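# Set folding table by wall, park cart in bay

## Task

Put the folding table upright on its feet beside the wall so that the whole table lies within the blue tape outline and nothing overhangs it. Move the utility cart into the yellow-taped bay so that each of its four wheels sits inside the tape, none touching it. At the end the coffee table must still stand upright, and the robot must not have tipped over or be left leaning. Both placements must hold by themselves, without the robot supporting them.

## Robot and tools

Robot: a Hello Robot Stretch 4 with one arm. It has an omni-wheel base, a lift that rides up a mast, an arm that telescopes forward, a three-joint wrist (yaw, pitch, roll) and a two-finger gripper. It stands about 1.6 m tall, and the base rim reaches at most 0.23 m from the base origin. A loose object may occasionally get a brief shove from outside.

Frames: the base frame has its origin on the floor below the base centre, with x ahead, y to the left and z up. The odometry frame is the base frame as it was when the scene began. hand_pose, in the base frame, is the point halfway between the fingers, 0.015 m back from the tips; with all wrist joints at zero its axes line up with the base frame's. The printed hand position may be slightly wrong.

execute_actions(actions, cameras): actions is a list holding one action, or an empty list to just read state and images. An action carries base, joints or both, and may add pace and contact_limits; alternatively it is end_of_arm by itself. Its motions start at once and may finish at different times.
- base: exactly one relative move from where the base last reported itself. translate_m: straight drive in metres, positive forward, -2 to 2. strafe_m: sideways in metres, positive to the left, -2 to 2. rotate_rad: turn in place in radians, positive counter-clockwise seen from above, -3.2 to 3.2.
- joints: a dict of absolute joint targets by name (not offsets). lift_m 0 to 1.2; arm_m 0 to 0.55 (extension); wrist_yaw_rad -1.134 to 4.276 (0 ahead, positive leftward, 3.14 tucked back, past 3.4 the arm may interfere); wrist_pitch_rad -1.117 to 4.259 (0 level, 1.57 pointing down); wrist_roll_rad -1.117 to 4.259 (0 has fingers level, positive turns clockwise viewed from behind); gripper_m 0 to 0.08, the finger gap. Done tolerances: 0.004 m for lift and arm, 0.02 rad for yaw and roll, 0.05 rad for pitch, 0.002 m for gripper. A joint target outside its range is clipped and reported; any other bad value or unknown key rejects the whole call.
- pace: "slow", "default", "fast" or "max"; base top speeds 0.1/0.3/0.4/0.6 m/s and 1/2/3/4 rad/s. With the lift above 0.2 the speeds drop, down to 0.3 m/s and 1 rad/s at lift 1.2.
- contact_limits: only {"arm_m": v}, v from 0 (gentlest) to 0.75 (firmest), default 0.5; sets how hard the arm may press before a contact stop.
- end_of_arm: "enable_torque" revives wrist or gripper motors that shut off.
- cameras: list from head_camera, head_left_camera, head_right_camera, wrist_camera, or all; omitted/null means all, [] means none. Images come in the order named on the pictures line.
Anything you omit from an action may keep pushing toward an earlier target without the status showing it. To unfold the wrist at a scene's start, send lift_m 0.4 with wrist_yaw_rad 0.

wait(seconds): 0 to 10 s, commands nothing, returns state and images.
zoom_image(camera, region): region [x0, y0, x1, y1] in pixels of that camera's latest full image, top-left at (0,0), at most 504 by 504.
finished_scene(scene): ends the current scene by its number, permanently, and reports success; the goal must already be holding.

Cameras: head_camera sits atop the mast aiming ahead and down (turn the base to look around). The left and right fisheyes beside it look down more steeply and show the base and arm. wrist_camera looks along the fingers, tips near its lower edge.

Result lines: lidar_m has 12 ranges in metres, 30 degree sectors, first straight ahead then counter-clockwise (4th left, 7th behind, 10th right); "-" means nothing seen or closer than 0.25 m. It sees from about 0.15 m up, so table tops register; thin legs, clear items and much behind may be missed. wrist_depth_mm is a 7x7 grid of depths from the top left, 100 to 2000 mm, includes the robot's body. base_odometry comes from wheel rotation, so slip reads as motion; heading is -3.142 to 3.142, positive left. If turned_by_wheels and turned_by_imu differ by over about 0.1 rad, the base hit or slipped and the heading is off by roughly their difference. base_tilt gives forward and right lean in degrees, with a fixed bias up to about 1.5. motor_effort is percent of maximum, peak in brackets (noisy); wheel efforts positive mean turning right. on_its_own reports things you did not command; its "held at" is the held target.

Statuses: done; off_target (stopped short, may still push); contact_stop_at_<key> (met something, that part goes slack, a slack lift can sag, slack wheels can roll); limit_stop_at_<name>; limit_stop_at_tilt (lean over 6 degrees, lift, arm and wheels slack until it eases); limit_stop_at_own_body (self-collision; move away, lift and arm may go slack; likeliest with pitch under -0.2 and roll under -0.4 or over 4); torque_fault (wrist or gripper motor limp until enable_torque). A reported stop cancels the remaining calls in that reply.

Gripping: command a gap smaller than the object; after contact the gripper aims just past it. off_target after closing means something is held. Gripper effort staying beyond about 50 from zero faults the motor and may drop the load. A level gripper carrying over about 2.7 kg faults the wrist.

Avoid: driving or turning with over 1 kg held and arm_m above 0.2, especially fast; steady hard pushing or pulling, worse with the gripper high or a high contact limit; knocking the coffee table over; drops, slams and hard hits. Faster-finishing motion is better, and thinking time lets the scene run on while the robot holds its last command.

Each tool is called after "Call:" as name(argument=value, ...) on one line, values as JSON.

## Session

Call:
execute_actions(actions=[], cameras=["head_camera","head_left_camera","wrist_camera"])

Scene clock: 0.00 s.
base_odometry: x=+0.000 y=+0.000 heading=+0.000 (m, m, rad; odometry frame)
turned_by_wheels: +0.000 (rad since the last result)
turned_by_imu: +0.000 (rad since the last result)
base_tilt: forward=-0.2 right=+0.3 (deg)
lidar_m: 1.58 1.40 1.33 1.75 1.69 1.14 0.85 0.86 0.89 0.83 0.79 0.85
base_status: not commanded
joint_positions: lift_m=+0.176 arm_m=+0.001 wrist_yaw_rad=+3.066 wrist_pitch_rad=+0.005 wrist_roll_rad=+0.002 gripper_m=+0.040
joint_status: not commanded
motor_effort: lift_m=+20 arm_m=-1 wrist_yaw_rad=+1 wrist_pitch_rad=-8 wrist_roll_rad=+0 gripper_m=-2 wheel_0=+0 wheel_1=+0 wheel_2=+0 (%)
hand_pose: x=-0.0339 y=+0.1032 z=+0.3532 quat_wxyz=(+0.038, -0.002, +0.001, +0.999) (m; base frame)
wrist_depth_mm: - 143 1042 1229 1430 1708 1499 / - 142 1060 1205 1430 1708 1499 / - 140 1025 1205 1397 1661 1499 / 116 141 1025 1205 1397 1708 1499 / 809 904 1025 1182 1397 1708 1464 / 831 917 1025 1182 1366 1499 1464 / 809 854 122 976 103 1008 991
pictures: head_camera, head_left_camera, wrist_camera
camera_calibration (this result's frames):
wrist_camera: T_world_to_cam=[[0.108696, 0.994074, -0.00146667, -0.101992], [-0.00331508, -0.00111292, -0.999994, 0.408509], [-0.99407, 0.1087, 0.00317447, 0.103514], [0, 0, 0, 1]] pos_world=[0.11534, 0.0905898, 0.408028]
Images, in order (width x height): head_camera 420x560, head_left_camera 420x672, wrist_camera 616x392.

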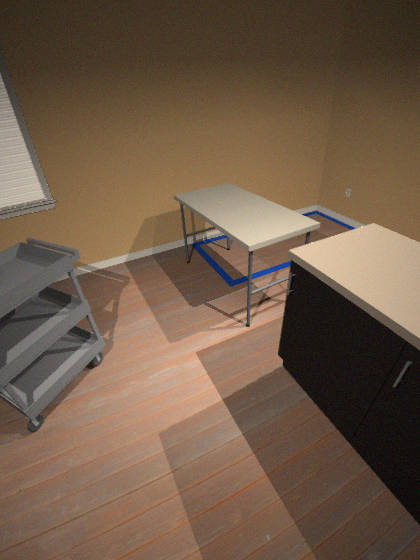

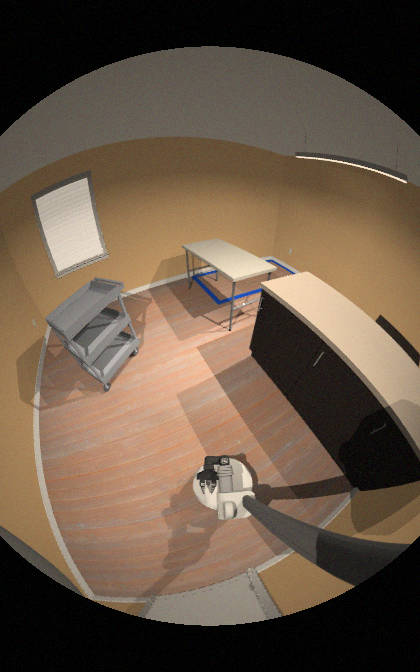

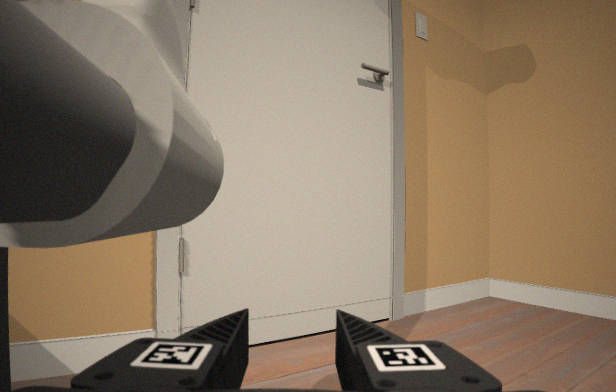

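Call:
execute_actions(actions=[{"base":{"rotate_rad":0.5}}], cameras=[])

Call:
execute_actions(actions=[{"base":{"strafe_m":-0.45},"pace":"fast"}], cameras=[])

Call:
execute_actions(actions=[{"base":{"translate_m":1.4},"pace":"fast"}], cameras=["head_right_camera"])

Scene clock: 9.67 s.
base_odometry: x=+0.000 y=+0.000 heading=+0.500 (m, m, rad; odometry frame)
turned_by_wheels: +0.500 (rad since the last result)
turned_by_imu: +0.495 (rad since the last result)
base_tilt: forward=-0.2 right=+0.3 (deg)
lidar_m: 1.39 1.32 1.74 1.70 1.13 0.85 0.85 0.92 0.84 0.81 0.86 1.21
base_status: done
joint_positions: lift_m=+0.176 arm_m=+0.001 wrist_yaw_rad=+3.066 wrist_pitch_rad=+0.005 wrist_roll_rad=+0.002 gripper_m=+0.040
joint_status: not commanded
motor_effort: lift_m=+20(20) arm_m=-2(1) wrist_yaw_rad=+1(1) wrist_pitch_rad=-9(9) wrist_roll_rad=+1(0) gripper_m=-2(1) wheel_0=+1(4) wheel_1=+2(5) wheel_2=+2(6) (%)
hand_pose: x=-0.0339 y=+0.1032 z=+0.3532 quat_wxyz=(+0.038, -0.002, +0.001, +0.999) (m; base frame)
wrist_depth_mm: - 143 1008 1025 1025 1042 1060 / - 142 1025 1008 1008 1008 1025 / - 140 1008 991 991 991 1025 / 116 141 976 1008 1008 1025 1025 / 946 976 991 991 991 1008 1025 / 960 976 976 976 991 991 1008 / 931 931 122 946 103 991 991
pictures: none
No camera images: the call's "cameras" was empty. Leave "cameras" out to get every camera's image.

Scene clock: 12.00 s.
base_odometry: x=+0.216 y=-0.395 heading=+0.501 (m, m, rad; odometry frame)
turned_by_wheels: +0.000 (rad since the last result)
turned_by_imu: +0.002 (rad since the last result)
base_tilt: forward=-0.2 right=+0.2 (deg)
lidar_m: 1.89 1.56 2.17 2.13 1.17 0.91 0.88 0.49 0.37 0.36 0.37 0.55
base_status: done
joint_positions: lift_m=+0.176 arm_m=+0.001 wrist_yaw_rad=+3.066 wrist_pitch_rad=+0.005 wrist_roll_rad=+0.002 gripper_m=+0.040
joint_status: not commanded
motor_effort: lift_m=+20(20) arm_m=-2(1) wrist_yaw_rad=+0(0) wrist_pitch_rad=-8(9) wrist_roll_rad=+2(2) gripper_m=-1(1) wheel_0=+0(11) wheel_1=+1(9) wheel_2=+2(2) (%)
hand_pose: x=-0.0339 y=+0.1032 z=+0.3532 quat_wxyz=(+0.038, -0.002, +0.001, +0.999) (m; base frame)
wrist_depth_mm: - 143 1025 1042 1060 1060 1042 / - 142 1042 1025 1042 1060 1060 / - 140 1025 1025 1042 1042 1060 / 116 141 1008 1025 1042 1060 1078 / 640 991 1025 1008 1025 1025 1042 / 723 991 1025 1025 1042 1025 1025 / 831 960 122 976 103 1008 991
pictures: none
No camera images: the call's "cameras" was empty. Leave "cameras" out to get every camera's image.

Scene clock: 16.87 s.
base_odometry: x=+1.444 y=+0.277 heading=+0.500 (m, m, rad; odometry frame)
turned_by_wheels: +0.000 (rad since the last result)
turned_by_imu: -0.001 (rad since the last result)
base_tilt: forward=-0.2 right=+0.3 (deg)
lidar_m: 1.46 1.53 0.48 0.56 2.16 2.33 1.48 0.66 0.71 0.45 0.48 0.66
base_status: done
joint_positions: lift_m=+0.176 arm_m=+0.001 wrist_yaw_rad=+3.066 wrist_pitch_rad=+0.005 wrist_roll_rad=+0.002 gripper_m=+0.040
joint_status: not commanded
motor_effort: lift_m=+20(19) arm_m=-1(1) wrist_yaw_rad=+0(0) wrist_pitch_rad=-9(9) wrist_roll_rad=+2(1) gripper_m=-1(2) wheel_0=-1(6) wheel_1=+0(6) wheel_2=-1(11) (%)
hand_pose: x=-0.0339 y=+0.1032 z=+0.3532 quat_wxyz=(+0.038, -0.002, +0.001, +0.999) (m; base frame)
wrist_depth_mm: - 143 - - - - - / - 142 - - - - - / - 140 - - - - - / 116 141 - - - - - / 750 1160 - - - - - / 854 1281 1537 1576 1576 1537 1464 / 891 976 122 976 103 1008 991
pictures: head_right_camera
Images, in order (width x height): head_right_camera 420x672.

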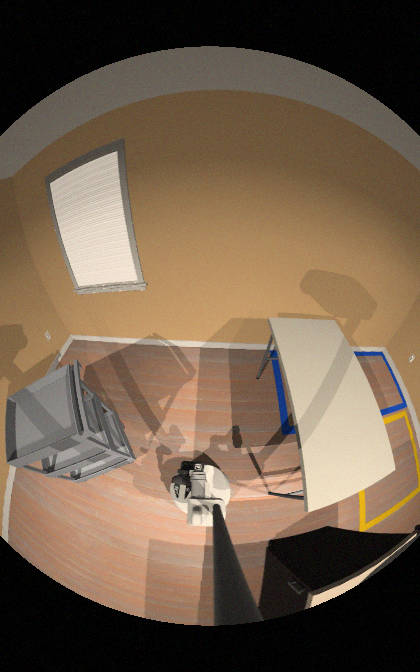

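Call:
execute_actions(actions=[{"base":{"rotate_rad":0.3}}], cameras=[])

Call:
execute_actions(actions=[{"base":{"strafe_m":-0.75},"pace":"slow"}], cameras=[])

Call:
execute_actions(actions=[{"base":{"strafe_m":-0.6}}], cameras=["head_right_camera"])

Scene clock: 27.50 s.
base_odometry: x=+1.444 y=+0.277 heading=+0.800 (m, m, rad; odometry frame)
turned_by_wheels: +0.300 (rad since the last result)
turned_by_imu: +0.297 (rad since the last result)
base_tilt: forward=-0.2 right=+0.3 (deg)
lidar_m: 1.45 0.54 0.47 0.82 2.52 2.28 0.77 0.66 0.45 0.45 0.56 1.06
base_status: done
joint_positions: lift_m=+0.176 arm_m=+0.001 wrist_yaw_rad=+3.066 wrist_pitch_rad=+0.005 wrist_roll_rad=+0.002 gripper_m=+0.040
joint_status: not commanded
motor_effort: lift_m=+20(20) arm_m=-1(1) wrist_yaw_rad=+1(0) wrist_pitch_rad=-8(9) wrist_roll_rad=+1(2) gripper_m=-1(0) wheel_0=+0(4) wheel_1=+1(3) wheel_2=+0(7) (%)
hand_pose: x=-0.0339 y=+0.1032 z=+0.3532 quat_wxyz=(+0.038, -0.002, +0.001, +0.999) (m; base frame)
wrist_depth_mm: - 143 - - - - - / - 142 1255 - - - - / - 140 1281 - - - - / 116 141 1205 - - - - / 699 778 1229 - - - - / 715 820 1160 1576 1576 1537 1499 / 699 768 122 960 103 1042 1008
pictures: none
No camera images: the call's "cameras" was empty. Leave "cameras" out to get every camera's image.

Scene clock: 36.13 s.
base_odometry: x=+1.982 y=-0.245 heading=+0.800 (m, m, rad; odometry frame)
turned_by_wheels: +0.000 (rad since the last result)
turned_by_imu: +0.000 (rad since the last result)
base_tilt: forward=-0.2 right=+0.2 (deg)
lidar_m: 0.58 1.49 1.16 1.22 2.82 0.71 0.73 0.25 0.25 0.25 0.25 0.25
base_status: done
joint_positions: lift_m=+0.176 arm_m=+0.001 wrist_yaw_rad=+3.066 wrist_pitch_rad=+0.005 wrist_roll_rad=+0.002 gripper_m=+0.040
joint_status: not commanded
motor_effort: lift_m=+20(20) arm_m=-1(1) wrist_yaw_rad=+1(1) wrist_pitch_rad=-8(9) wrist_roll_rad=+1(2) gripper_m=+0(3) wheel_0=+3(5) wheel_1=-4(10) wheel_2=-2(3) (%)
hand_pose: x=-0.0339 y=+0.1032 z=+0.3532 quat_wxyz=(+0.038, -0.002, +0.001, +0.999) (m; base frame)
wrist_depth_mm: - 143 - 866 820 - - / - 142 917 866 820 - - / - 140 904 866 820 - - / 116 140 891 854 809 - - / 384 - 904 854 788 - - / 1138 1499 904 842 788 1464 1537 / 891 976 122 831 103 1025 976
pictures: none
No camera images: the call's "cameras" was empty. Leave "cameras" out to get every camera's image.

Scene clock: 39.47 s.
base_odometry: x=+2.412 y=-0.663 heading=+0.800 (m, m, rad; odometry frame)
turned_by_wheels: +0.000 (rad since the last result)
turned_by_imu: +0.000 (rad since the last result)
base_tilt: forward=-0.2 right=+0.2 (deg)
lidar_m: 0.25 0.51 1.81 1.75 1.03 0.95 1.77 0.27 0.25 0.25 0.25 0.25
base_status: done
joint_positions: lift_m=+0.176 arm_m=+0.001 wrist_yaw_rad=+3.066 wrist_pitch_rad=+0.005 wrist_roll_rad=+0.002 gripper_m=+0.040
joint_status: not commanded
motor_effort: lift_m=+20(20) arm_m=-1(1) wrist_yaw_rad=+0(0) wrist_pitch_rad=-9(9) wrist_roll_rad=+1(1) gripper_m=-1(0) wheel_0=+1(10) wheel_1=-1(11) wheel_2=-5(6) (%)
hand_pose: x=-0.0339 y=+0.1032 z=+0.3532 quat_wxyz=(+0.038, -0.002, +0.001, +0.999) (m; base frame)
wrist_depth_mm: - 143 - - - - 931 / - 142 - - - 946 917 / - 140 - - - 960 904 / 115 141 1921 - - 931 904 / 1499 1983 - - - 946 891 / 1366 1464 1537 1576 1537 931 904 / 946 976 122 960 104 904 891
pictures: head_right_camera
Images, in order (width x height): head_right_camera 420x672.

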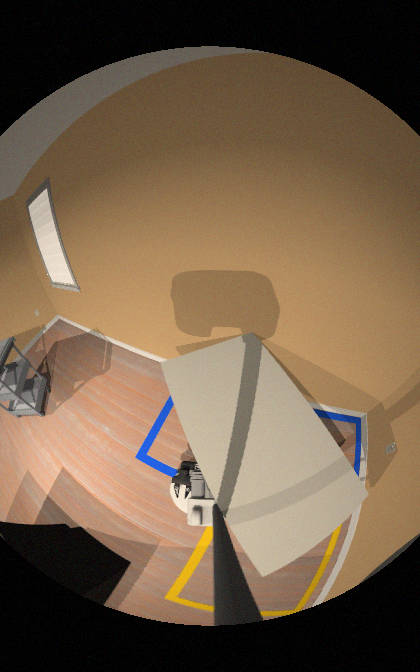

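Call:
execute_actions(actions=[{"base":{"strafe_m":0.12}}], cameras=[])

Call:
execute_actions(actions=[{"base":{"translate_m":-0.55}}], cameras=[])

Call:
execute_actions(actions=[{"base":{"rotate_rad":1.3}}], cameras=[])

Call:
execute_actions(actions=[{"base":{"translate_m":-0.3}}], cameras=["head_right_camera"])

Call:
execute_actions(actions=[{"base":{"strafe_m":-0.5},"pace":"slow"}], cameras=["head_right_camera"])

Scene clock: 51.63 s.
base_odometry: x=+2.326 y=-0.580 heading=+0.800 (m, m, rad; odometry frame)
turned_by_wheels: +0.000 (rad since the last result)
turned_by_imu: -0.002 (rad since the last result)
base_tilt: forward=-0.2 right=+0.3 (deg)
lidar_m: 0.30 1.27 1.67 1.63 0.98 0.89 1.77 0.54 0.25 0.25 0.25 0.25
base_status: done
joint_positions: lift_m=+0.176 arm_m=+0.001 wrist_yaw_rad=+3.066 wrist_pitch_rad=+0.005 wrist_roll_rad=+0.002 gripper_m=+0.040
joint_status: not commanded
motor_effort: lift_m=+20(20) arm_m=-2(1) wrist_yaw_rad=+1(1) wrist_pitch_rad=-9(9) wrist_roll_rad=+2(1) gripper_m=-1(0) wheel_0=+0(7) wheel_1=+0(8) wheel_2=-1(3) (%)
hand_pose: x=-0.0339 y=+0.1032 z=+0.3532 quat_wxyz=(+0.038, -0.002, +0.001, +0.999) (m; base frame)
wrist_depth_mm: - 143 - - - 931 878 / - 142 - - 991 917 878 / - 140 - - 976 917 866 / 115 140 1921 - 976 917 866 / 1618 - - - 976 904 878 / 1430 1464 1537 1576 960 904 854 / 960 976 122 960 103 878 854
pictures: none
No camera images: the call's "cameras" was empty. Leave "cameras" out to get every camera's image.

Scene clock: 54.97 s.
base_odometry: x=+1.943 y=-0.974 heading=+0.800 (m, m, rad; odometry frame)
turned_by_wheels: +0.000 (rad since the last result)
turned_by_imu: -0.001 (rad since the last result)
base_tilt: forward=-0.2 right=+0.3 (deg)
lidar_m: 0.65 1.89 1.81 0.68 0.48 0.71 1.21 1.34 1.31 1.32 0.40 0.44
base_status: done
joint_positions: lift_m=+0.176 arm_m=+0.001 wrist_yaw_rad=+3.066 wrist_pitch_rad=+0.005 wrist_roll_rad=+0.002 gripper_m=+0.040
joint_status: not commanded
motor_effort: lift_m=+20(20) arm_m=-1(1) wrist_yaw_rad=+1(0) wrist_pitch_rad=-9(9) wrist_roll_rad=+1(1) gripper_m=-1(1) wheel_0=-1(5) wheel_1=+1(5) wheel_2=-1(9) (%)
hand_pose: x=-0.0339 y=+0.1032 z=+0.3532 quat_wxyz=(+0.038, -0.002, +0.001, +0.999) (m; base frame)
wrist_depth_mm: - 143 - - - 715 418 / - 142 - - - 732 415 / - 140 - - - 759 407 / 116 141 1366 - - 759 410 / 1430 1661 - - - 750 410 / 1397 1464 1499 1576 1576 741 410 / 946 960 122 960 103 603 399
pictures: none
No camera images: the call's "cameras" was empty. Leave "cameras" out to get every camera's image.

Scene clock: 56.87 s.
base_odometry: x=+1.943 y=-0.974 heading=+2.100 (m, m, rad; odometry frame)
turned_by_wheels: +1.300 (rad since the last result)
turned_by_imu: +1.289 (rad since the last result)
base_tilt: forward=-0.2 right=+0.3 (deg)
lidar_m: 1.82 0.51 0.48 1.61 1.22 1.33 1.30 0.41 0.41 0.50 1.07 1.87
base_status: done
joint_positions: lift_m=+0.176 arm_m=+0.001 wrist_yaw_rad=+3.066 wrist_pitch_rad=+0.005 wrist_roll_rad=+0.002 gripper_m=+0.040
joint_status: not commanded
motor_effort: lift_m=+20(20) arm_m=-2(2) wrist_yaw_rad=+1(0) wrist_pitch_rad=-8(9) wrist_roll_rad=+1(0) gripper_m=-1(0) wheel_0=+1(5) wheel_1=-1(5) wheel_2=-1(6) (%)
hand_pose: x=-0.0339 y=+0.1032 z=+0.3532 quat_wxyz=(+0.038, -0.002, +0.001, +0.999) (m; base frame)
wrist_depth_mm: - 143 1537 1499 1537 1499 1499 / - 142 1464 1464 1499 1499 1464 / - 140 1499 1464 1464 1499 1499 / 116 140 1499 1464 1464 1464 1499 / 1430 1464 1464 1430 1430 1499 1464 / 1397 1430 1430 1397 1499 1430 1464 / 946 976 122 960 103 1025 1008
pictures: none
No camera images: the call's "cameras" was empty. Leave "cameras" out to get every camera's image.

Scene clock: 59.33 s.
base_odometry: x=+2.094 y=-1.233 heading=+2.099 (m, m, rad; odometry frame)
turned_by_wheels: +0.000 (rad since the last result)
turned_by_imu: -0.001 (rad since the last result)
base_tilt: forward=-0.2 right=+0.3 (deg)
lidar_m: 1.21 0.70 0.94 1.14 1.20 1.03 1.00 1.10 0.25 0.25 0.45 2.31
base_status: done
joint_positions: lift_m=+0.176 arm_m=+0.001 wrist_yaw_rad=+3.066 wrist_pitch_rad=+0.005 wrist_roll_rad=+0.002 gripper_m=+0.040
joint_status: not commanded
motor_effort: lift_m=+20(19) arm_m=-1(1) wrist_yaw_rad=+0(1) wrist_pitch_rad=-9(9) wrist_roll_rad=+2(1) gripper_m=+0(1) wheel_0=+0(6) wheel_1=+1(7) wheel_2=-2(9) (%)
hand_pose: x=-0.0339 y=+0.1032 z=+0.3532 quat_wxyz=(+0.038, -0.002, +0.001, +0.999) (m; base frame)
wrist_depth_mm: - 143 1182 1182 1182 1182 1182 / - 142 1182 1205 1182 1182 1182 / - 140 1182 1182 1182 1205 1160 / 116 141 1138 1182 1182 1160 1160 / 1138 1160 1138 1138 1138 1160 1138 / 1118 1138 1160 1138 1160 1160 1160 / 931 976 122 960 104 1025 976
pictures: head_right_camera
Images, in order (width x height): head_right_camera 420x672.

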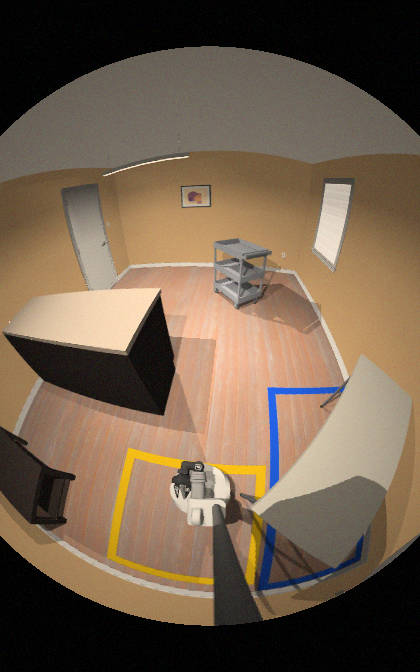

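Scene clock: 61.53 s.
base_odometry: x=+2.194 y=-1.175 heading=+2.087 (m, m, rad; odometry frame)
turned_by_wheels: -0.013 (rad since the last result)
turned_by_imu: -0.014 (rad since the last result)
base_tilt: forward=-0.2 right=+0.3 (deg)
lidar_m: 2.11 0.78 0.91 1.26 1.30 1.04 1.02 1.09 0.25 0.25 0.29 2.19
base_status: strafe_m contact_stop (by the wheels' count: -0.116 of -0.500)
joint_positions: lift_m=+0.176 arm_m=+0.001 wrist_yaw_rad=+3.066 wrist_pitch_rad=+0.005 wrist_roll_rad=+0.002 gripper_m=+0.040
joint_status: not commanded
on_its_own: the wheels are slack since a contact_stop
motor_effort: lift_m=+20(20) arm_m=-1(1) wrist_yaw_rad=+2(1) wrist_pitch_rad=-8(9) wrist_roll_rad=+2(1) gripper_m=+0(1) wheel_0=+0(23) wheel_1=+0(33) wheel_2=+0(16) (%)
hand_pose: x=-0.0339 y=+0.1032 z=+0.3532 quat_wxyz=(+0.038, -0.002, +0.001, +0.999) (m; base frame)
wrist_depth_mm: - 143 1182 1160 1182 1205 1205 / - 142 1160 1182 1182 1205 1229 / - 140 1182 1182 1182 1160 1182 / 116 141 1160 1205 1160 1160 1205 / 1160 1182 1160 1182 1182 1160 1182 / 1138 1138 1138 1160 1138 1160 1182 / 946 960 122 960 103 1008 991
pictures: head_right_camera
Images, in order (width x height): head_right_camera 420x672.

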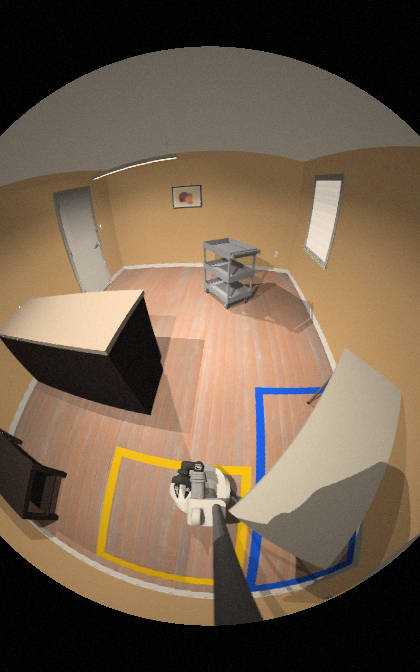

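Call:
execute_actions(actions=[{"base":{"translate_m":0.27}}], cameras=[])

Call:
execute_actions(actions=[{"base":{"rotate_rad":-0.8}}], cameras=[])

Call:
execute_actions(actions=[{"base":{"strafe_m":-0.65},"pace":"slow"}], cameras=["head_right_camera"])

Scene clock: 74.37 s.
base_odometry: x=+2.061 y=-0.940 heading=+2.087 (m, m, rad; odometry frame)
turned_by_wheels: +0.000 (rad since the last result)
turned_by_imu: -0.001 (rad since the last result)
base_tilt: forward=-0.1 right=+0.2 (deg)
lidar_m: 1.82 0.66 0.58 1.64 1.34 1.33 1.29 0.32 0.33 0.39 0.72 2.04
base_status: done
joint_positions: lift_m=+0.176 arm_m=+0.001 wrist_yaw_rad=+3.066 wrist_pitch_rad=+0.005 wrist_roll_rad=+0.002 gripper_m=+0.040
joint_status: not commanded
motor_effort: lift_m=+20(20) arm_m=-2(1) wrist_yaw_rad=+0(1) wrist_pitch_rad=-9(9) wrist_roll_rad=+0(1) gripper_m=-1(1) wheel_0=+0(5) wheel_1=+1(3) wheel_2=+2(8) (%)
hand_pose: x=-0.0339 y=+0.1032 z=+0.3532 quat_wxyz=(+0.038, -0.002, +0.001, +0.999) (m; base frame)
wrist_depth_mm: - 143 1499 1499 1499 1537 1499 / - 142 1464 1464 1499 1499 1499 / - 140 1430 1464 1464 1499 1499 / 116 141 1430 1464 1464 1464 1464 / 413 1430 1464 1430 1499 1499 1464 / 1281 1430 1430 1464 1397 1464 1430 / 960 976 122 960 103 1025 976
pictures: none
No camera images: the call's "cameras" was empty. Leave "cameras" out to get every camera's image.

Scene clock: 75.90 s.
base_odometry: x=+2.061 y=-0.940 heading=+1.287 (m, m, rad; odometry frame)
turned_by_wheels: -0.800 (rad since the last result)
turned_by_imu: -0.794 (rad since the last result)
base_tilt: forward=-0.2 right=+0.3 (deg)
lidar_m: 1.70 1.81 0.91 0.59 0.69 1.31 1.44 1.30 0.34 0.32 0.33 0.48
base_status: done
joint_positions: lift_m=+0.176 arm_m=+0.001 wrist_yaw_rad=+3.066 wrist_pitch_rad=+0.005 wrist_roll_rad=+0.002 gripper_m=+0.040
joint_status: not commanded
motor_effort: lift_m=+20(20) arm_m=-2(2) wrist_yaw_rad=-1(0) wrist_pitch_rad=-9(9) wrist_roll_rad=+1(0) gripper_m=-1(1) wheel_0=-1(5) wheel_1=-1(6) wheel_2=-2(7) (%)
hand_pose: x=-0.0339 y=+0.1032 z=+0.3532 quat_wxyz=(+0.038, -0.002, +0.001, +0.999) (m; base frame)
wrist_depth_mm: - 143 1756 - - - 1983 / - 142 1808 - - - 1983 / - 140 1808 - - - - / 116 141 1756 - - - 1983 / 1138 1397 1756 1983 - - 1983 / 1160 1366 1499 1576 1576 1576 1464 / 946 976 122 960 103 1025 976
pictures: none
No camera images: the call's "cameras" was empty. Leave "cameras" out to get every camera's image.

Scene clock: 83.53 s.
base_odometry: x=+2.685 y=-1.122 heading=+1.286 (m, m, rad; odometry frame)
turned_by_wheels: +0.000 (rad since the last result)
turned_by_imu: +0.000 (rad since the last result)
base_tilt: forward=-0.2 right=+0.3 (deg)
lidar_m: 0.25 0.58 2.28 1.24 1.68 1.63 0.98 0.85 0.25 0.25 0.25 0.25
base_status: done
joint_positions: lift_m=+0.176 arm_m=+0.001 wrist_yaw_rad=+3.066 wrist_pitch_rad=+0.005 wrist_roll_rad=+0.002 gripper_m=+0.040
joint_status: not commanded
motor_effort: lift_m=+20(20) arm_m=-2(1) wrist_yaw_rad=+0(1) wrist_pitch_rad=-9(9) wrist_roll_rad=+0(1) gripper_m=-1(0) wheel_0=+3(7) wheel_1=-4(7) wheel_2=-4(4) (%)
hand_pose: x=-0.0339 y=+0.1032 z=+0.3532 quat_wxyz=(+0.038, -0.002, +0.001, +0.999) (m; base frame)
wrist_depth_mm: - 143 1255 1576 - - - / - 142 1229 1576 - - - / - 140 1229 1537 - - - / 115 141 1229 1499 - - - / 809 976 1229 1537 - - - / 842 991 1182 1397 1537 1499 1430 / 831 891 122 946 103 1025 991
pictures: head_right_camera
Images, in order (width x height): head_right_camera 420x672.

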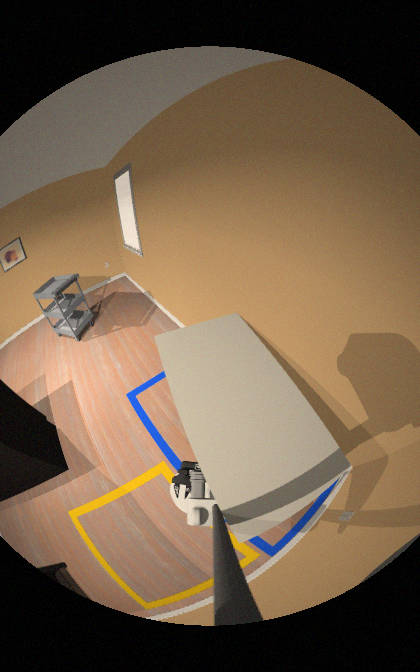

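Call:
execute_actions(actions=[{"base":{"rotate_rad":0.8},"pace":"slow"}], cameras=[])

Call:
execute_actions(actions=[{"base":{"strafe_m":-0.25},"pace":"slow"}], cameras=[])

Call:
execute_actions(actions=[{"base":{"strafe_m":0.45},"joints":{"lift_m":0.548,"wrist_yaw_rad":0,"wrist_roll_rad":1.57,"gripper_m":0.08}}], cameras=[])

Call:
execute_actions(actions=[{"base":{"translate_m":0.45}}], cameras=[])

Call:
execute_actions(actions=[{"base":{"rotate_rad":-1.57}}], cameras=["head_right_camera","wrist_camera"])

Scene clock: 96.90 s.
base_odometry: x=+2.685 y=-1.122 heading=+2.086 (m, m, rad; odometry frame)
turned_by_wheels: +0.800 (rad since the last result)
turned_by_imu: +0.791 (rad since the last result)
base_tilt: forward=-0.1 right=+0.3 (deg)
lidar_m: 2.28 1.29 1.24 1.70 1.15 0.88 0.27 0.25 0.25 0.25 0.25 0.34
base_status: done
joint_positions: lift_m=+0.176 arm_m=+0.001 wrist_yaw_rad=+3.066 wrist_pitch_rad=+0.005 wrist_roll_rad=+0.002 gripper_m=+0.040
joint_status: not commanded
motor_effort: lift_m=+20(20) arm_m=-1(2) wrist_yaw_rad=+1(1) wrist_pitch_rad=-10(8) wrist_roll_rad=+2(0) gripper_m=-2(3) wheel_0=+2(3) wheel_1=-6(9) wheel_2=-1(9) (%)
hand_pose: x=-0.0339 y=+0.1032 z=+0.3532 quat_wxyz=(+0.038, -0.002, +0.001, +0.999) (m; base frame)
wrist_depth_mm: - 143 1025 1025 1042 1060 1042 / - 142 1008 1025 1042 1042 1025 / - 140 1025 1008 1008 1008 1060 / 116 141 1008 1008 1008 1008 1025 / 382 1008 1008 991 1025 1042 1042 / 976 991 991 976 1008 1008 1025 / 904 379 122 960 104 976 976
pictures: none
No camera images: the call's "cameras" was empty. Leave "cameras" out to get every camera's image.

Scene clock: 100.53 s.
base_odometry: x=+2.901 y=-0.999 heading=+2.085 (m, m, rad; odometry frame)
turned_by_wheels: -0.001 (rad since the last result)
turned_by_imu: -0.029 (rad since the last result)
base_tilt: forward=-0.2 right=-2.7 (deg)
lidar_m: 0.63 1.62 1.41 1.94 1.19 0.89 0.42 0.25 0.25 0.25 0.25 0.25
base_status: done
joint_positions: lift_m=+0.176 arm_m=+0.001 wrist_yaw_rad=+3.066 wrist_pitch_rad=+0.005 wrist_roll_rad=+0.002 gripper_m=+0.040
joint_status: not commanded
on_its_own: base_tilt is 3.0 degrees off its reading at the scene's start (forward=-0.2 right=+0.3)
motor_effort: lift_m=+20(20) arm_m=-1(1) wrist_yaw_rad=+1(2) wrist_pitch_rad=-9(10) wrist_roll_rad=+2(0) gripper_m=-1(1) wheel_0=+11(12) wheel_1=-25(29) wheel_2=-1(2) (%)
hand_pose: x=-0.0339 y=+0.1032 z=+0.3532 quat_wxyz=(+0.038, -0.002, +0.001, +0.999) (m; base frame)
wrist_depth_mm: - 143 1025 1060 1060 1078 1098 / - 142 1025 1025 1042 1060 1078 / - 140 1025 1042 1060 1025 1060 / 116 140 1008 1025 1042 1025 1060 / 469 991 1008 1008 1025 1042 1042 / 960 991 1008 1025 1025 1025 1042 / 946 459 122 960 103 931 917
pictures: none
No camera images: the call's "cameras" was empty. Leave "cameras" out to get every camera's image.

Scene clock: 103.37 s.
base_odometry: x=+2.509 y=-1.221 heading=+2.085 (m, m, rad; odometry frame)
turned_by_wheels: +0.000 (rad since the last result)
turned_by_imu: -0.023 (rad since the last result)
base_tilt: forward=-0.2 right=+0.2 (deg)
lidar_m: 2.25 1.10 1.10 1.48 1.19 0.88 0.85 0.90 0.54 0.52 0.54 0.79
base_status: done
joint_positions: lift_m=+0.548 arm_m=+0.001 wrist_yaw_rad=+0.001 wrist_pitch_rad=+0.005 wrist_roll_rad=+1.570 gripper_m=+0.080
joint_status: all done
motor_effort: lift_m=+23(24) arm_m=-1(2) wrist_yaw_rad=-1(10) wrist_pitch_rad=-9(9) wrist_roll_rad=+3(6) gripper_m=+0(1) wheel_0=+0(13) wheel_1=+0(25) wheel_2=+1(8) (%)
hand_pose: x=+0.3843 y=-0.0873 z=+0.7249 quat_wxyz=(+0.708, +0.707, +0.002, -0.001) (m; base frame)
wrist_depth_mm: - - - - - 1366 960 / - - - - - 1397 991 / - - - - - 1430 976 / - - - - - 1366 976 / - - - - - 1366 960 / - - - - - 1308 976 / - 106 - - 136 110 917
pictures: none
No camera images: the call's "cameras" was empty. Leave "cameras" out to get every camera's image.

Scene clock: 106.37 s.
base_odometry: x=+2.288 y=-0.829 heading=+2.084 (m, m, rad; odometry frame)
turned_by_wheels: +0.000 (rad since the last result)
turned_by_imu: -0.001 (rad since the last result)
base_tilt: forward=-0.2 right=+0.3 (deg)
lidar_m: 1.84 1.06 0.82 1.33 1.55 1.34 1.30 0.76 0.56 0.54 0.58 1.70
base_status: done
joint_positions: lift_m=+0.548 arm_m=+0.001 wrist_yaw_rad=+0.000 wrist_pitch_rad=+0.005 wrist_roll_rad=+1.570 gripper_m=+0.080
joint_status: not commanded
motor_effort: lift_m=+23(23) arm_m=-1(2) wrist_yaw_rad=+1(1) wrist_pitch_rad=-9(9) wrist_roll_rad=+2(3) gripper_m=+1(1) wheel_0=+0(4) wheel_1=-1(4) wheel_2=+0(8) (%)
hand_pose: x=+0.3843 y=-0.0874 z=+0.7250 quat_wxyz=(+0.708, +0.707, +0.002, -0.002) (m; base frame)
wrist_depth_mm: - - - - - 1366 960 / - - - - - 1336 976 / - - - - - 1397 976 / - - - - - 1366 976 / - - - 1756 - 1366 960 / - - - - - 1336 946 / - 105 - - 136 110 917
pictures: none
No camera images: the call's "cameras" was empty. Leave "cameras" out to get every camera's image.

Scene clock: 108.43 s.
base_odometry: x=+2.288 y=-0.829 heading=+0.514 (m, m, rad; odometry frame)
turned_by_wheels: -1.570 (rad since the last result)
turned_by_imu: -1.559 (rad since the last result)
base_tilt: forward=-0.2 right=+0.3 (deg)
lidar_m: 0.52 0.55 1.69 1.82 1.07 0.83 1.36 1.57 1.35 1.30 0.76 0.54
base_status: done
joint_positions: lift_m=+0.548 arm_m=+0.001 wrist_yaw_rad=+0.000 wrist_pitch_rad=+0.005 wrist_roll_rad=+1.570 gripper_m=+0.080
joint_status: not commanded
motor_effort: lift_m=+22(23) arm_m=-2(1) wrist_yaw_rad=+0(1) wrist_pitch_rad=-9(9) wrist_roll_rad=+2(2) gripper_m=+1(2) wheel_0=+1(5) wheel_1=-1(7) wheel_2=-2(7) (%)
hand_pose: x=+0.3843 y=-0.0874 z=+0.7250 quat_wxyz=(+0.708, +0.707, +0.002, -0.002) (m; base frame)
wrist_depth_mm: 917 931 931 946 960 946 946 / 917 904 917 931 946 960 946 / 904 931 917 931 946 960 960 / 917 917 946 946 946 960 946 / 904 917 917 319 946 946 946 / 917 904 917 315 946 946 931 / - 105 904 317 136 110 931
pictures: head_right_camera, wrist_camera
camera_calibration (this result's frames):
wrist_camera: T_world_to_cam=[[-0.037815, -0.00206331, -0.999283, 0.735317], [0.00753284, 0.999969, -0.00234978, 0.141499], [0.999256, -0.00761629, -0.0377982, -0.207757], [0, 0, 0, 1]] pos_world=[0.234343, -0.141559, 0.727269]
Images, in order (width x height): head_right_camera 420x672, wrist_camera 616x392.

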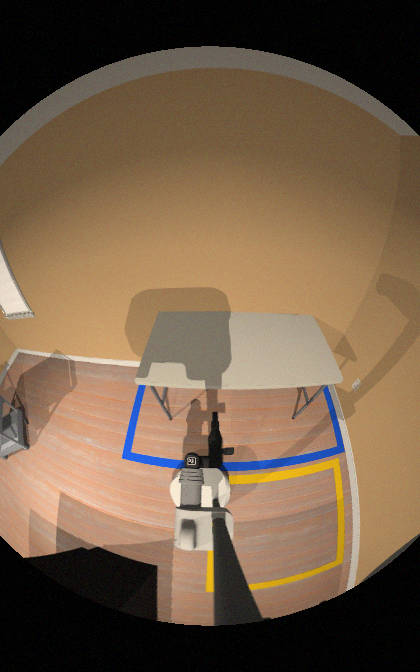

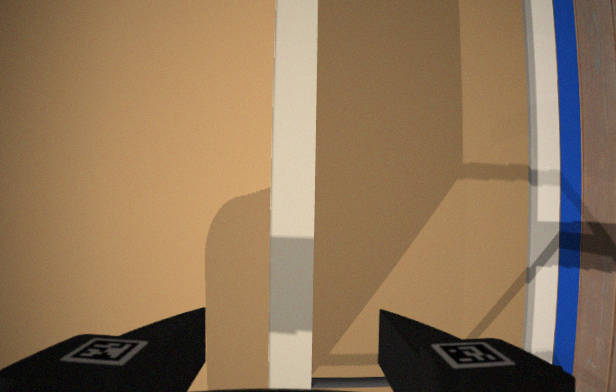

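Flat against the wall; centre and pull 0.19.

Call:
execute_actions(actions=[{"base":{"strafe_m":-0.15},"joints":{"arm_m":0.19}}], cameras=[])

Call:
execute_actions(actions=[{"joints":{"gripper_m":0.01}}], cameras=[])

Call:
execute_actions(actions=[{"base":{"translate_m":-0.19},"pace":"slow"}], cameras=[])

Call:
execute_actions(actions=[{"joints":{"gripper_m":0.08}}], cameras=[])

Call:
execute_actions(actions=[{"joints":{"arm_m":0}}], cameras=["head_left_camera"])

Call:
execute_actions(actions=[{"base":{"rotate_rad":1.62},"joints":{"lift_m":0.95,"wrist_roll_rad":0,"gripper_m":0,"wrist_pitch_rad":1.0}}], cameras=[])

Call:
execute_actions(actions=[{"base":{"translate_m":1.5}}], cameras=["head_left_camera","head_camera"])

Scene clock: 123.90 s.
base_odometry: x=+2.362 y=-0.959 heading=+0.514 (m, m, rad; odometry frame)
turned_by_wheels: +0.000 (rad since the last result)
turned_by_imu: -0.001 (rad since the last result)
base_tilt: forward=-0.2 right=+0.2 (deg)
lidar_m: 0.54 0.56 1.67 1.95 1.08 0.90 1.55 1.54 1.22 1.16 0.75 0.56
base_status: done
joint_positions: lift_m=+0.548 arm_m=+0.189 wrist_yaw_rad=+0.000 wrist_pitch_rad=+0.004 wrist_roll_rad=+1.570 gripper_m=+0.080
joint_status: all done
motor_effort: lift_m=+22(22) arm_m=+4(6) wrist_yaw_rad=+0(0) wrist_pitch_rad=-9(9) wrist_roll_rad=+3(3) gripper_m=+1(1) wheel_0=+0(7) wheel_1=+0(7) wheel_2=+0(1) (%)
hand_pose: x=+0.5728 y=-0.0874 z=+0.7251 quat_wxyz=(+0.708, +0.707, +0.002, -0.002) (m; base frame)
wrist_depth_mm: 732 732 732 125 750 768 768 / 715 723 723 125 750 759 768 / 732 723 741 125 759 768 768 / 715 723 732 125 750 759 759 / 723 732 723 124 741 750 759 / 723 723 146 124 750 750 759 / - 105 129 124 136 110 768
pictures: none
No camera images: the call's "cameras" was empty. Leave "cameras" out to get every camera's image.

Scene clock: 125.07 s.
base_odometry: x=+2.362 y=-0.959 heading=+0.514 (m, m, rad; odometry frame)
turned_by_wheels: +0.000 (rad since the last result)
turned_by_imu: +0.000 (rad since the last result)
base_tilt: forward=-0.2 right=+0.3 (deg)
lidar_m: 0.53 0.56 1.66 1.96 1.06 0.90 1.54 1.56 1.21 1.15 0.75 0.54
base_status: not commanded
joint_positions: lift_m=+0.548 arm_m=+0.189 wrist_yaw_rad=+0.000 wrist_pitch_rad=-0.001 wrist_roll_rad=+1.572 gripper_m=+0.036
joint_status: gripper_m off_target (ended at +0.036, target +0.010)
on_its_own: gripper_m is held at +0.030, not at your +0.010, by its contact guard: the fingers met something
motor_effort: lift_m=+21(22) arm_m=+4(4) wrist_yaw_rad=+2(1) wrist_pitch_rad=+6(8) wrist_roll_rad=-6(8) gripper_m=-43(60) wheel_0=+0(0) wheel_1=+0(1) wheel_2=+0(0) (%)
hand_pose: x=+0.5728 y=-0.0874 z=+0.7263 quat_wxyz=(+0.707, +0.708, +0.000, +0.000) (m; base frame)
wrist_depth_mm: 741 741 732 125 750 750 768 / 732 732 741 125 750 759 759 / 715 732 741 124 750 759 759 / 732 741 732 124 741 750 759 / 723 732 732 124 741 750 759 / 723 732 732 124 741 741 759 / 732 723 116 123 106 750 741
pictures: none
No camera images: the call's "cameras" was empty. Leave "cameras" out to get every camera's image.

Scene clock: 128.27 s.
base_odometry: x=+2.197 y=-1.053 heading=+0.515 (m, m, rad; odometry frame)
turned_by_wheels: +0.000 (rad since the last result)
turned_by_imu: +0.000 (rad since the last result)
base_tilt: forward=-0.1 right=+0.2 (deg)
lidar_m: 0.53 0.56 1.95 1.98 0.81 0.74 1.35 1.36 1.20 1.16 0.74 0.56
base_status: done
joint_positions: lift_m=+0.548 arm_m=+0.190 wrist_yaw_rad=+0.006 wrist_pitch_rad=+0.000 wrist_roll_rad=+1.572 gripper_m=+0.036
joint_status: not commanded
on_its_own: gripper_m is held at +0.030, not at your +0.010, by its contact guard: the fingers met something; wrist_yaw_rad is at rest, and its effort (-18) is outside its rest range (-13 to +13)
motor_effort: lift_m=+21(21) arm_m=-1(4) wrist_yaw_rad=-18(17) wrist_pitch_rad=+5(7) wrist_roll_rad=-4(6) gripper_m=-45(45) wheel_0=-3(6) wheel_1=-2(5) wheel_2=+8(11) (%)
hand_pose: x=+0.5743 y=-0.0861 z=+0.7262 quat_wxyz=(+0.707, +0.708, +0.002, +0.002) (m; base frame)
wrist_depth_mm: 931 917 931 125 931 960 960 / 917 904 904 125 931 960 960 / 931 917 917 125 931 960 946 / 904 931 917 124 946 960 931 / 904 931 917 124 946 946 931 / 917 931 917 123 931 931 917 / 904 917 116 123 106 946 931
pictures: none
No camera images: the call's "cameras" was empty. Leave "cameras" out to get every camera's image.

Scene clock: 129.40 s.
base_odometry: x=+2.197 y=-1.053 heading=+0.514 (m, m, rad; odometry frame)
turned_by_wheels: +0.000 (rad since the last result)
turned_by_imu: -0.001 (rad since the last result)
base_tilt: forward=-0.1 right=+0.3 (deg)
lidar_m: 0.54 0.56 1.92 1.93 0.82 0.74 1.35 1.34 1.19 1.15 0.77 0.53
base_status: not commanded
joint_positions: lift_m=+0.548 arm_m=+0.190 wrist_yaw_rad=+0.001 wrist_pitch_rad=+0.004 wrist_roll_rad=+1.571 gripper_m=+0.080
joint_status: all done
motor_effort: lift_m=+21(21) arm_m=-1(2) wrist_yaw_rad=+0(17) wrist_pitch_rad=-7(8) wrist_roll_rad=-3(5) gripper_m=+1(42) wheel_0=+0(3) wheel_1=+0(1) wheel_2=+2(8) (%)
hand_pose: x=+0.5738 y=-0.0873 z=+0.7253 quat_wxyz=(+0.707, +0.707, +0.002, -0.001) (m; base frame)
wrist_depth_mm: 917 931 917 127 946 976 931 / 917 917 917 128 946 946 946 / 917 917 904 127 960 960 946 / 917 917 917 127 946 946 931 / 917 917 917 126 946 946 946 / 904 904 146 125 946 946 931 / - 105 129 125 136 110 904
pictures: none
No camera images: the call's "cameras" was empty. Leave "cameras" out to get every camera's image.

Scene clock: 131.07 s.
base_odometry: x=+2.197 y=-1.053 heading=+0.514 (m, m, rad; odometry frame)
turned_by_wheels: +0.000 (rad since the last result)
turned_by_imu: +0.000 (rad since the last result)
base_tilt: forward=-0.2 right=+0.3 (deg)
lidar_m: 0.54 0.56 1.95 1.95 0.81 0.75 1.34 1.35 1.19 1.14 0.76 0.56
base_status: not commanded
joint_positions: lift_m=+0.548 arm_m=+0.001 wrist_yaw_rad=+0.000 wrist_pitch_rad=+0.005 wrist_roll_rad=+1.571 gripper_m=+0.080
joint_status: all done
motor_effort: lift_m=+21(21) arm_m=-5(4) wrist_yaw_rad=+1(1) wrist_pitch_rad=-9(9) wrist_roll_rad=-1(3) gripper_m=+0(1) wheel_0=-1(0) wheel_1=+0(0) wheel_2=+2(2) (%)
hand_pose: x=+0.3848 y=-0.0874 z=+0.7252 quat_wxyz=(+0.707, +0.707, +0.002, -0.002) (m; base frame)
wrist_depth_mm: 1118 1118 1138 1138 1160 1160 960 / 1098 1118 1138 1138 1160 1160 976 / 1098 1098 1118 1118 1138 1138 976 / 1078 1118 1118 1118 1138 1138 976 / 1098 1098 1118 315 1138 1138 960 / 1118 1098 1118 314 1138 1138 960 / - 105 1118 314 136 110 931
pictures: head_left_camera
Images, in order (width x height): head_left_camera 420x672.

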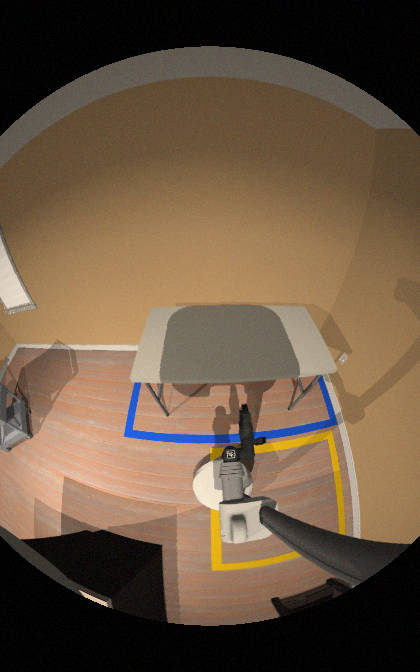

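Scene clock: 133.70 s.
base_odometry: x=+2.197 y=-1.053 heading=+2.134 (m, m, rad; odometry frame)
turned_by_wheels: +1.620 (rad since the last result)
turned_by_imu: +1.606 (rad since the last result)
base_tilt: forward=-0.2 right=+0.2 (deg)
lidar_m: 1.97 0.77 0.74 1.34 1.39 1.17 1.15 0.75 0.54 0.52 0.57 2.08
base_status: done
joint_positions: lift_m=+0.950 arm_m=+0.001 wrist_yaw_rad=+0.000 wrist_pitch_rad=+1.001 wrist_roll_rad=+0.001 gripper_m=+0.000
joint_status: all done
motor_effort: lift_m=+23(24) arm_m=-5(4) wrist_yaw_rad=+1(1) wrist_pitch_rad=-4(6) wrist_roll_rad=-2(4) gripper_m=-2(6) wheel_0=+1(6) wheel_1=-1(5) wheel_2=+0(7) (%)
hand_pose: x=+0.2868 y=-0.0874 z=+0.9488 quat_wxyz=(+0.877, +0.000, +0.480, +0.000) (m; base frame)
wrist_depth_mm: 854 1983 1983 1983 - - 1983 / 854 1756 1756 1808 1756 1808 1808 / 891 1464 1499 1576 1499 1618 1618 / 891 1281 1336 1397 1397 1430 1430 / 917 1182 1205 1255 1255 1255 1229 / 960 1118 1098 1118 1118 1160 1160 / 1025 1042 110 113 1060 1060 1042
pictures: none
No camera images: the call's "cameras" was empty. Leave "cameras" out to get every camera's image.

Scene clock: 140.27 s.
base_odometry: x=+1.395 y=+0.215 heading=+2.134 (m, m, rad; odometry frame)
turned_by_wheels: +0.000 (rad since the last result)
turned_by_imu: -0.001 (rad since the last result)
base_tilt: forward=-0.2 right=+0.3 (deg)
lidar_m: 0.58 2.22 2.32 1.32 0.64 0.73 2.16 1.19 1.49 1.45 1.54 0.50
base_status: done
joint_positions: lift_m=+0.950 arm_m=+0.001 wrist_yaw_rad=+0.000 wrist_pitch_rad=+1.002 wrist_roll_rad=+0.001 gripper_m=+0.000
joint_status: not commanded
motor_effort: lift_m=+22(23) arm_m=-4(5) wrist_yaw_rad=+1(1) wrist_pitch_rad=-4(4) wrist_roll_rad=-1(1) gripper_m=-3(3) wheel_0=-1(4) wheel_1=+0(4) wheel_2=+1(9) (%)
hand_pose: x=+0.2868 y=-0.0874 z=+0.9489 quat_wxyz=(+0.877, +0.000, +0.480, +0.000) (m; base frame)
wrist_depth_mm: 1983 1983 1921 517 569 585 574 / 1756 1756 1008 504 492 488 433 / 1499 1499 1464 854 389 359 1576 / 1336 1366 1308 798 759 831 1397 / 1182 1205 1229 1060 723 1255 1255 / 1098 1098 1138 991 1118 1118 1138 / 1025 1025 110 113 1060 1042 1042
pictures: head_camera, head_left_camera
Images, in order (width x height): head_camera 420x560, head_left_camera 420x672.

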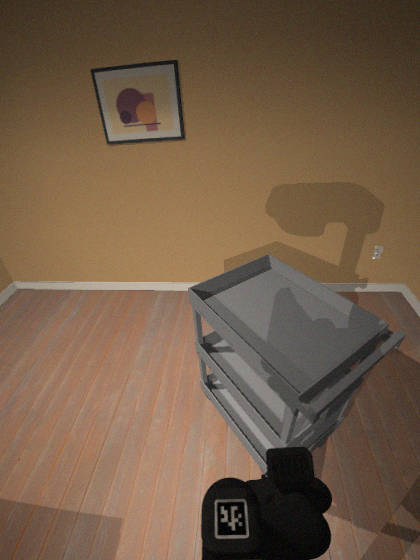

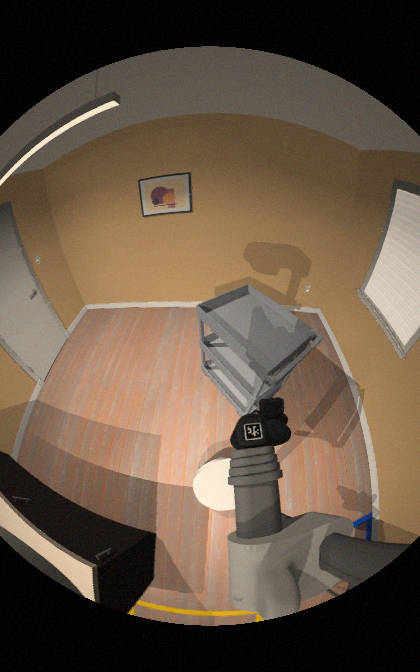

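Call:
execute_actions(actions=[{"base":{"strafe_m":-0.15},"joints":{"arm_m":0.39}}], cameras=[])

Call:
execute_actions(actions=[{"joints":{"lift_m":0.845}}], cameras=["wrist_camera"])

Call:
execute_actions(actions=[{"base":{"strafe_m":0.42},"pace":"slow"}], cameras=["head_left_camera"])

Scene clock: 156.27 s.
base_odometry: x=+1.522 y=+0.295 heading=+2.134 (m, m, rad; odometry frame)
turned_by_wheels: +0.000 (rad since the last result)
turned_by_imu: -0.001 (rad since the last result)
base_tilt: forward=-0.1 right=+0.3 (deg)
lidar_m: 0.45 1.02 2.46 1.35 0.77 0.96 1.59 1.14 1.33 1.29 1.40 0.53
base_status: done
joint_positions: lift_m=+0.950 arm_m=+0.389 wrist_yaw_rad=+0.000 wrist_pitch_rad=+1.001 wrist_roll_rad=+0.000 gripper_m=+0.000
joint_status: all done
motor_effort: lift_m=+22(22) arm_m=+4(7) wrist_yaw_rad=-1(1) wrist_pitch_rad=-4(5) wrist_roll_rad=+0(0) gripper_m=-3(4) wheel_0=-2(7) wheel_1=+2(7) wheel_2=+1(1) (%)
hand_pose: x=+0.6748 y=-0.0874 z=+0.9489 quat_wxyz=(+0.877, +0.000, +0.480, +0.000) (m; base frame)
wrist_depth_mm: 439 484 539 549 500 1499 1430 / 455 477 480 484 473 433 1618 / 407 418 421 427 427 413 976 / 353 373 377 382 382 387 370 / 309 334 338 343 345 347 349 / 274 307 310 310 314 315 317 / 615 279 110 112 291 290 293
pictures: none
No camera images: the call's "cameras" was empty. Leave "cameras" out to get every camera's image.

Scene clock: 157.73 s.
base_odometry: x=+1.522 y=+0.295 heading=+2.134 (m, m, rad; odometry frame)
turned_by_wheels: +0.000 (rad since the last result)
turned_by_imu: +0.000 (rad since the last result)
base_tilt: forward=-0.2 right=+0.3 (deg)
lidar_m: 0.48 1.01 2.46 1.32 0.77 0.94 1.61 1.14 1.32 1.30 1.40 0.52
base_status: not commanded
joint_positions: lift_m=+0.845 arm_m=+0.389 wrist_yaw_rad=+0.000 wrist_pitch_rad=+1.001 wrist_roll_rad=+0.000 gripper_m=+0.000
joint_status: all done
motor_effort: lift_m=+16(21) arm_m=+4(4) wrist_yaw_rad=+1(0) wrist_pitch_rad=-4(5) wrist_roll_rad=+1(1) gripper_m=-2(3) wheel_0=-2(2) wheel_1=+2(2) wheel_2=+1(1) (%)
hand_pose: x=+0.6748 y=-0.0874 z=+0.8444 quat_wxyz=(+0.877, +0.000, +0.480, +0.000) (m; base frame)
wrist_depth_mm: 359 364 364 366 373 357 304 / 314 315 317 319 324 330 319 / 274 277 277 281 285 289 291 / 244 246 250 251 253 255 256 / 219 224 224 227 229 230 230 / 199 202 204 207 208 208 211 / 186 187 110 113 193 191 -
pictures: wrist_camera
camera_calibration (this result's frames):
wrist_camera: T_world_to_cam=[[-0.0173666, -0.99945, 0.0282606, -0.103059], [-0.838081, -0.000863284, -0.545545, 1.0814], [0.54527, -0.033159, -0.837605, 0.485963], [0, 0, 0, 1]] pos_world=[0.63953, -0.0859547, 0.999911]
Images, in order (width x height): wrist_camera 616x392.

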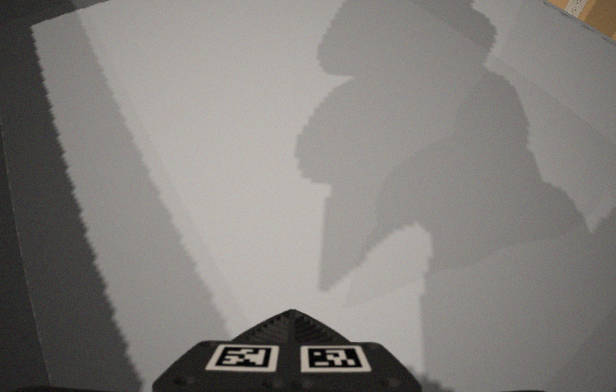

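Scene clock: 163.07 s.
base_odometry: x=+1.167 y=+0.071 heading=+2.134 (m, m, rad; odometry frame)
turned_by_wheels: -0.001 (rad since the last result)
turned_by_imu: -0.007 (rad since the last result)
base_tilt: forward=-0.2 right=+0.3 (deg)
lidar_m: 0.43 2.26 2.07 1.30 0.53 0.45 2.63 1.37 1.49 1.71 0.58 0.43
base_status: done
joint_positions: lift_m=+0.845 arm_m=+0.389 wrist_yaw_rad=-0.001 wrist_pitch_rad=+1.001 wrist_roll_rad=+0.000 gripper_m=+0.000
joint_status: not commanded
motor_effort: lift_m=+16(16) arm_m=+3(4) wrist_yaw_rad=+5(10) wrist_pitch_rad=-4(8) wrist_roll_rad=-1(0) gripper_m=-1(3) wheel_0=-5(12) wheel_1=+1(3) wheel_2=-2(5) (%)
hand_pose: x=+0.6749 y=-0.0876 z=+0.8444 quat_wxyz=(+0.877, +0.000, +0.480, -0.001) (m; base frame)
wrist_depth_mm: 1708 1618 1618 366 377 384 389 / 1537 1537 1576 314 327 334 340 / 1366 1366 1397 282 286 287 294 / 1182 1255 1205 252 254 258 258 / 1118 1118 1078 229 230 231 232 / 991 976 205 208 208 210 211 / 917 917 110 112 194 193 -
pictures: head_left_camera
Images, in order (width x height): head_left_camera 420x672.

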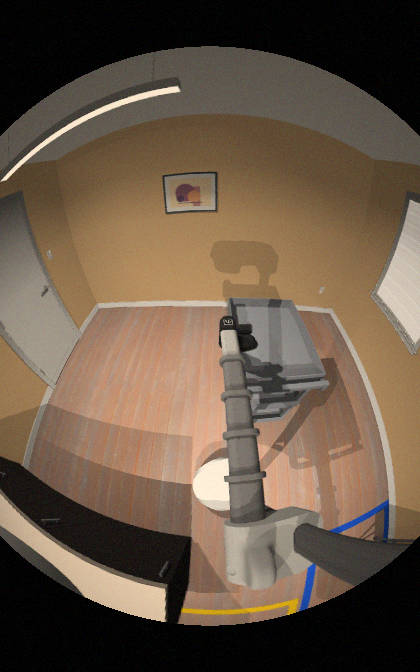

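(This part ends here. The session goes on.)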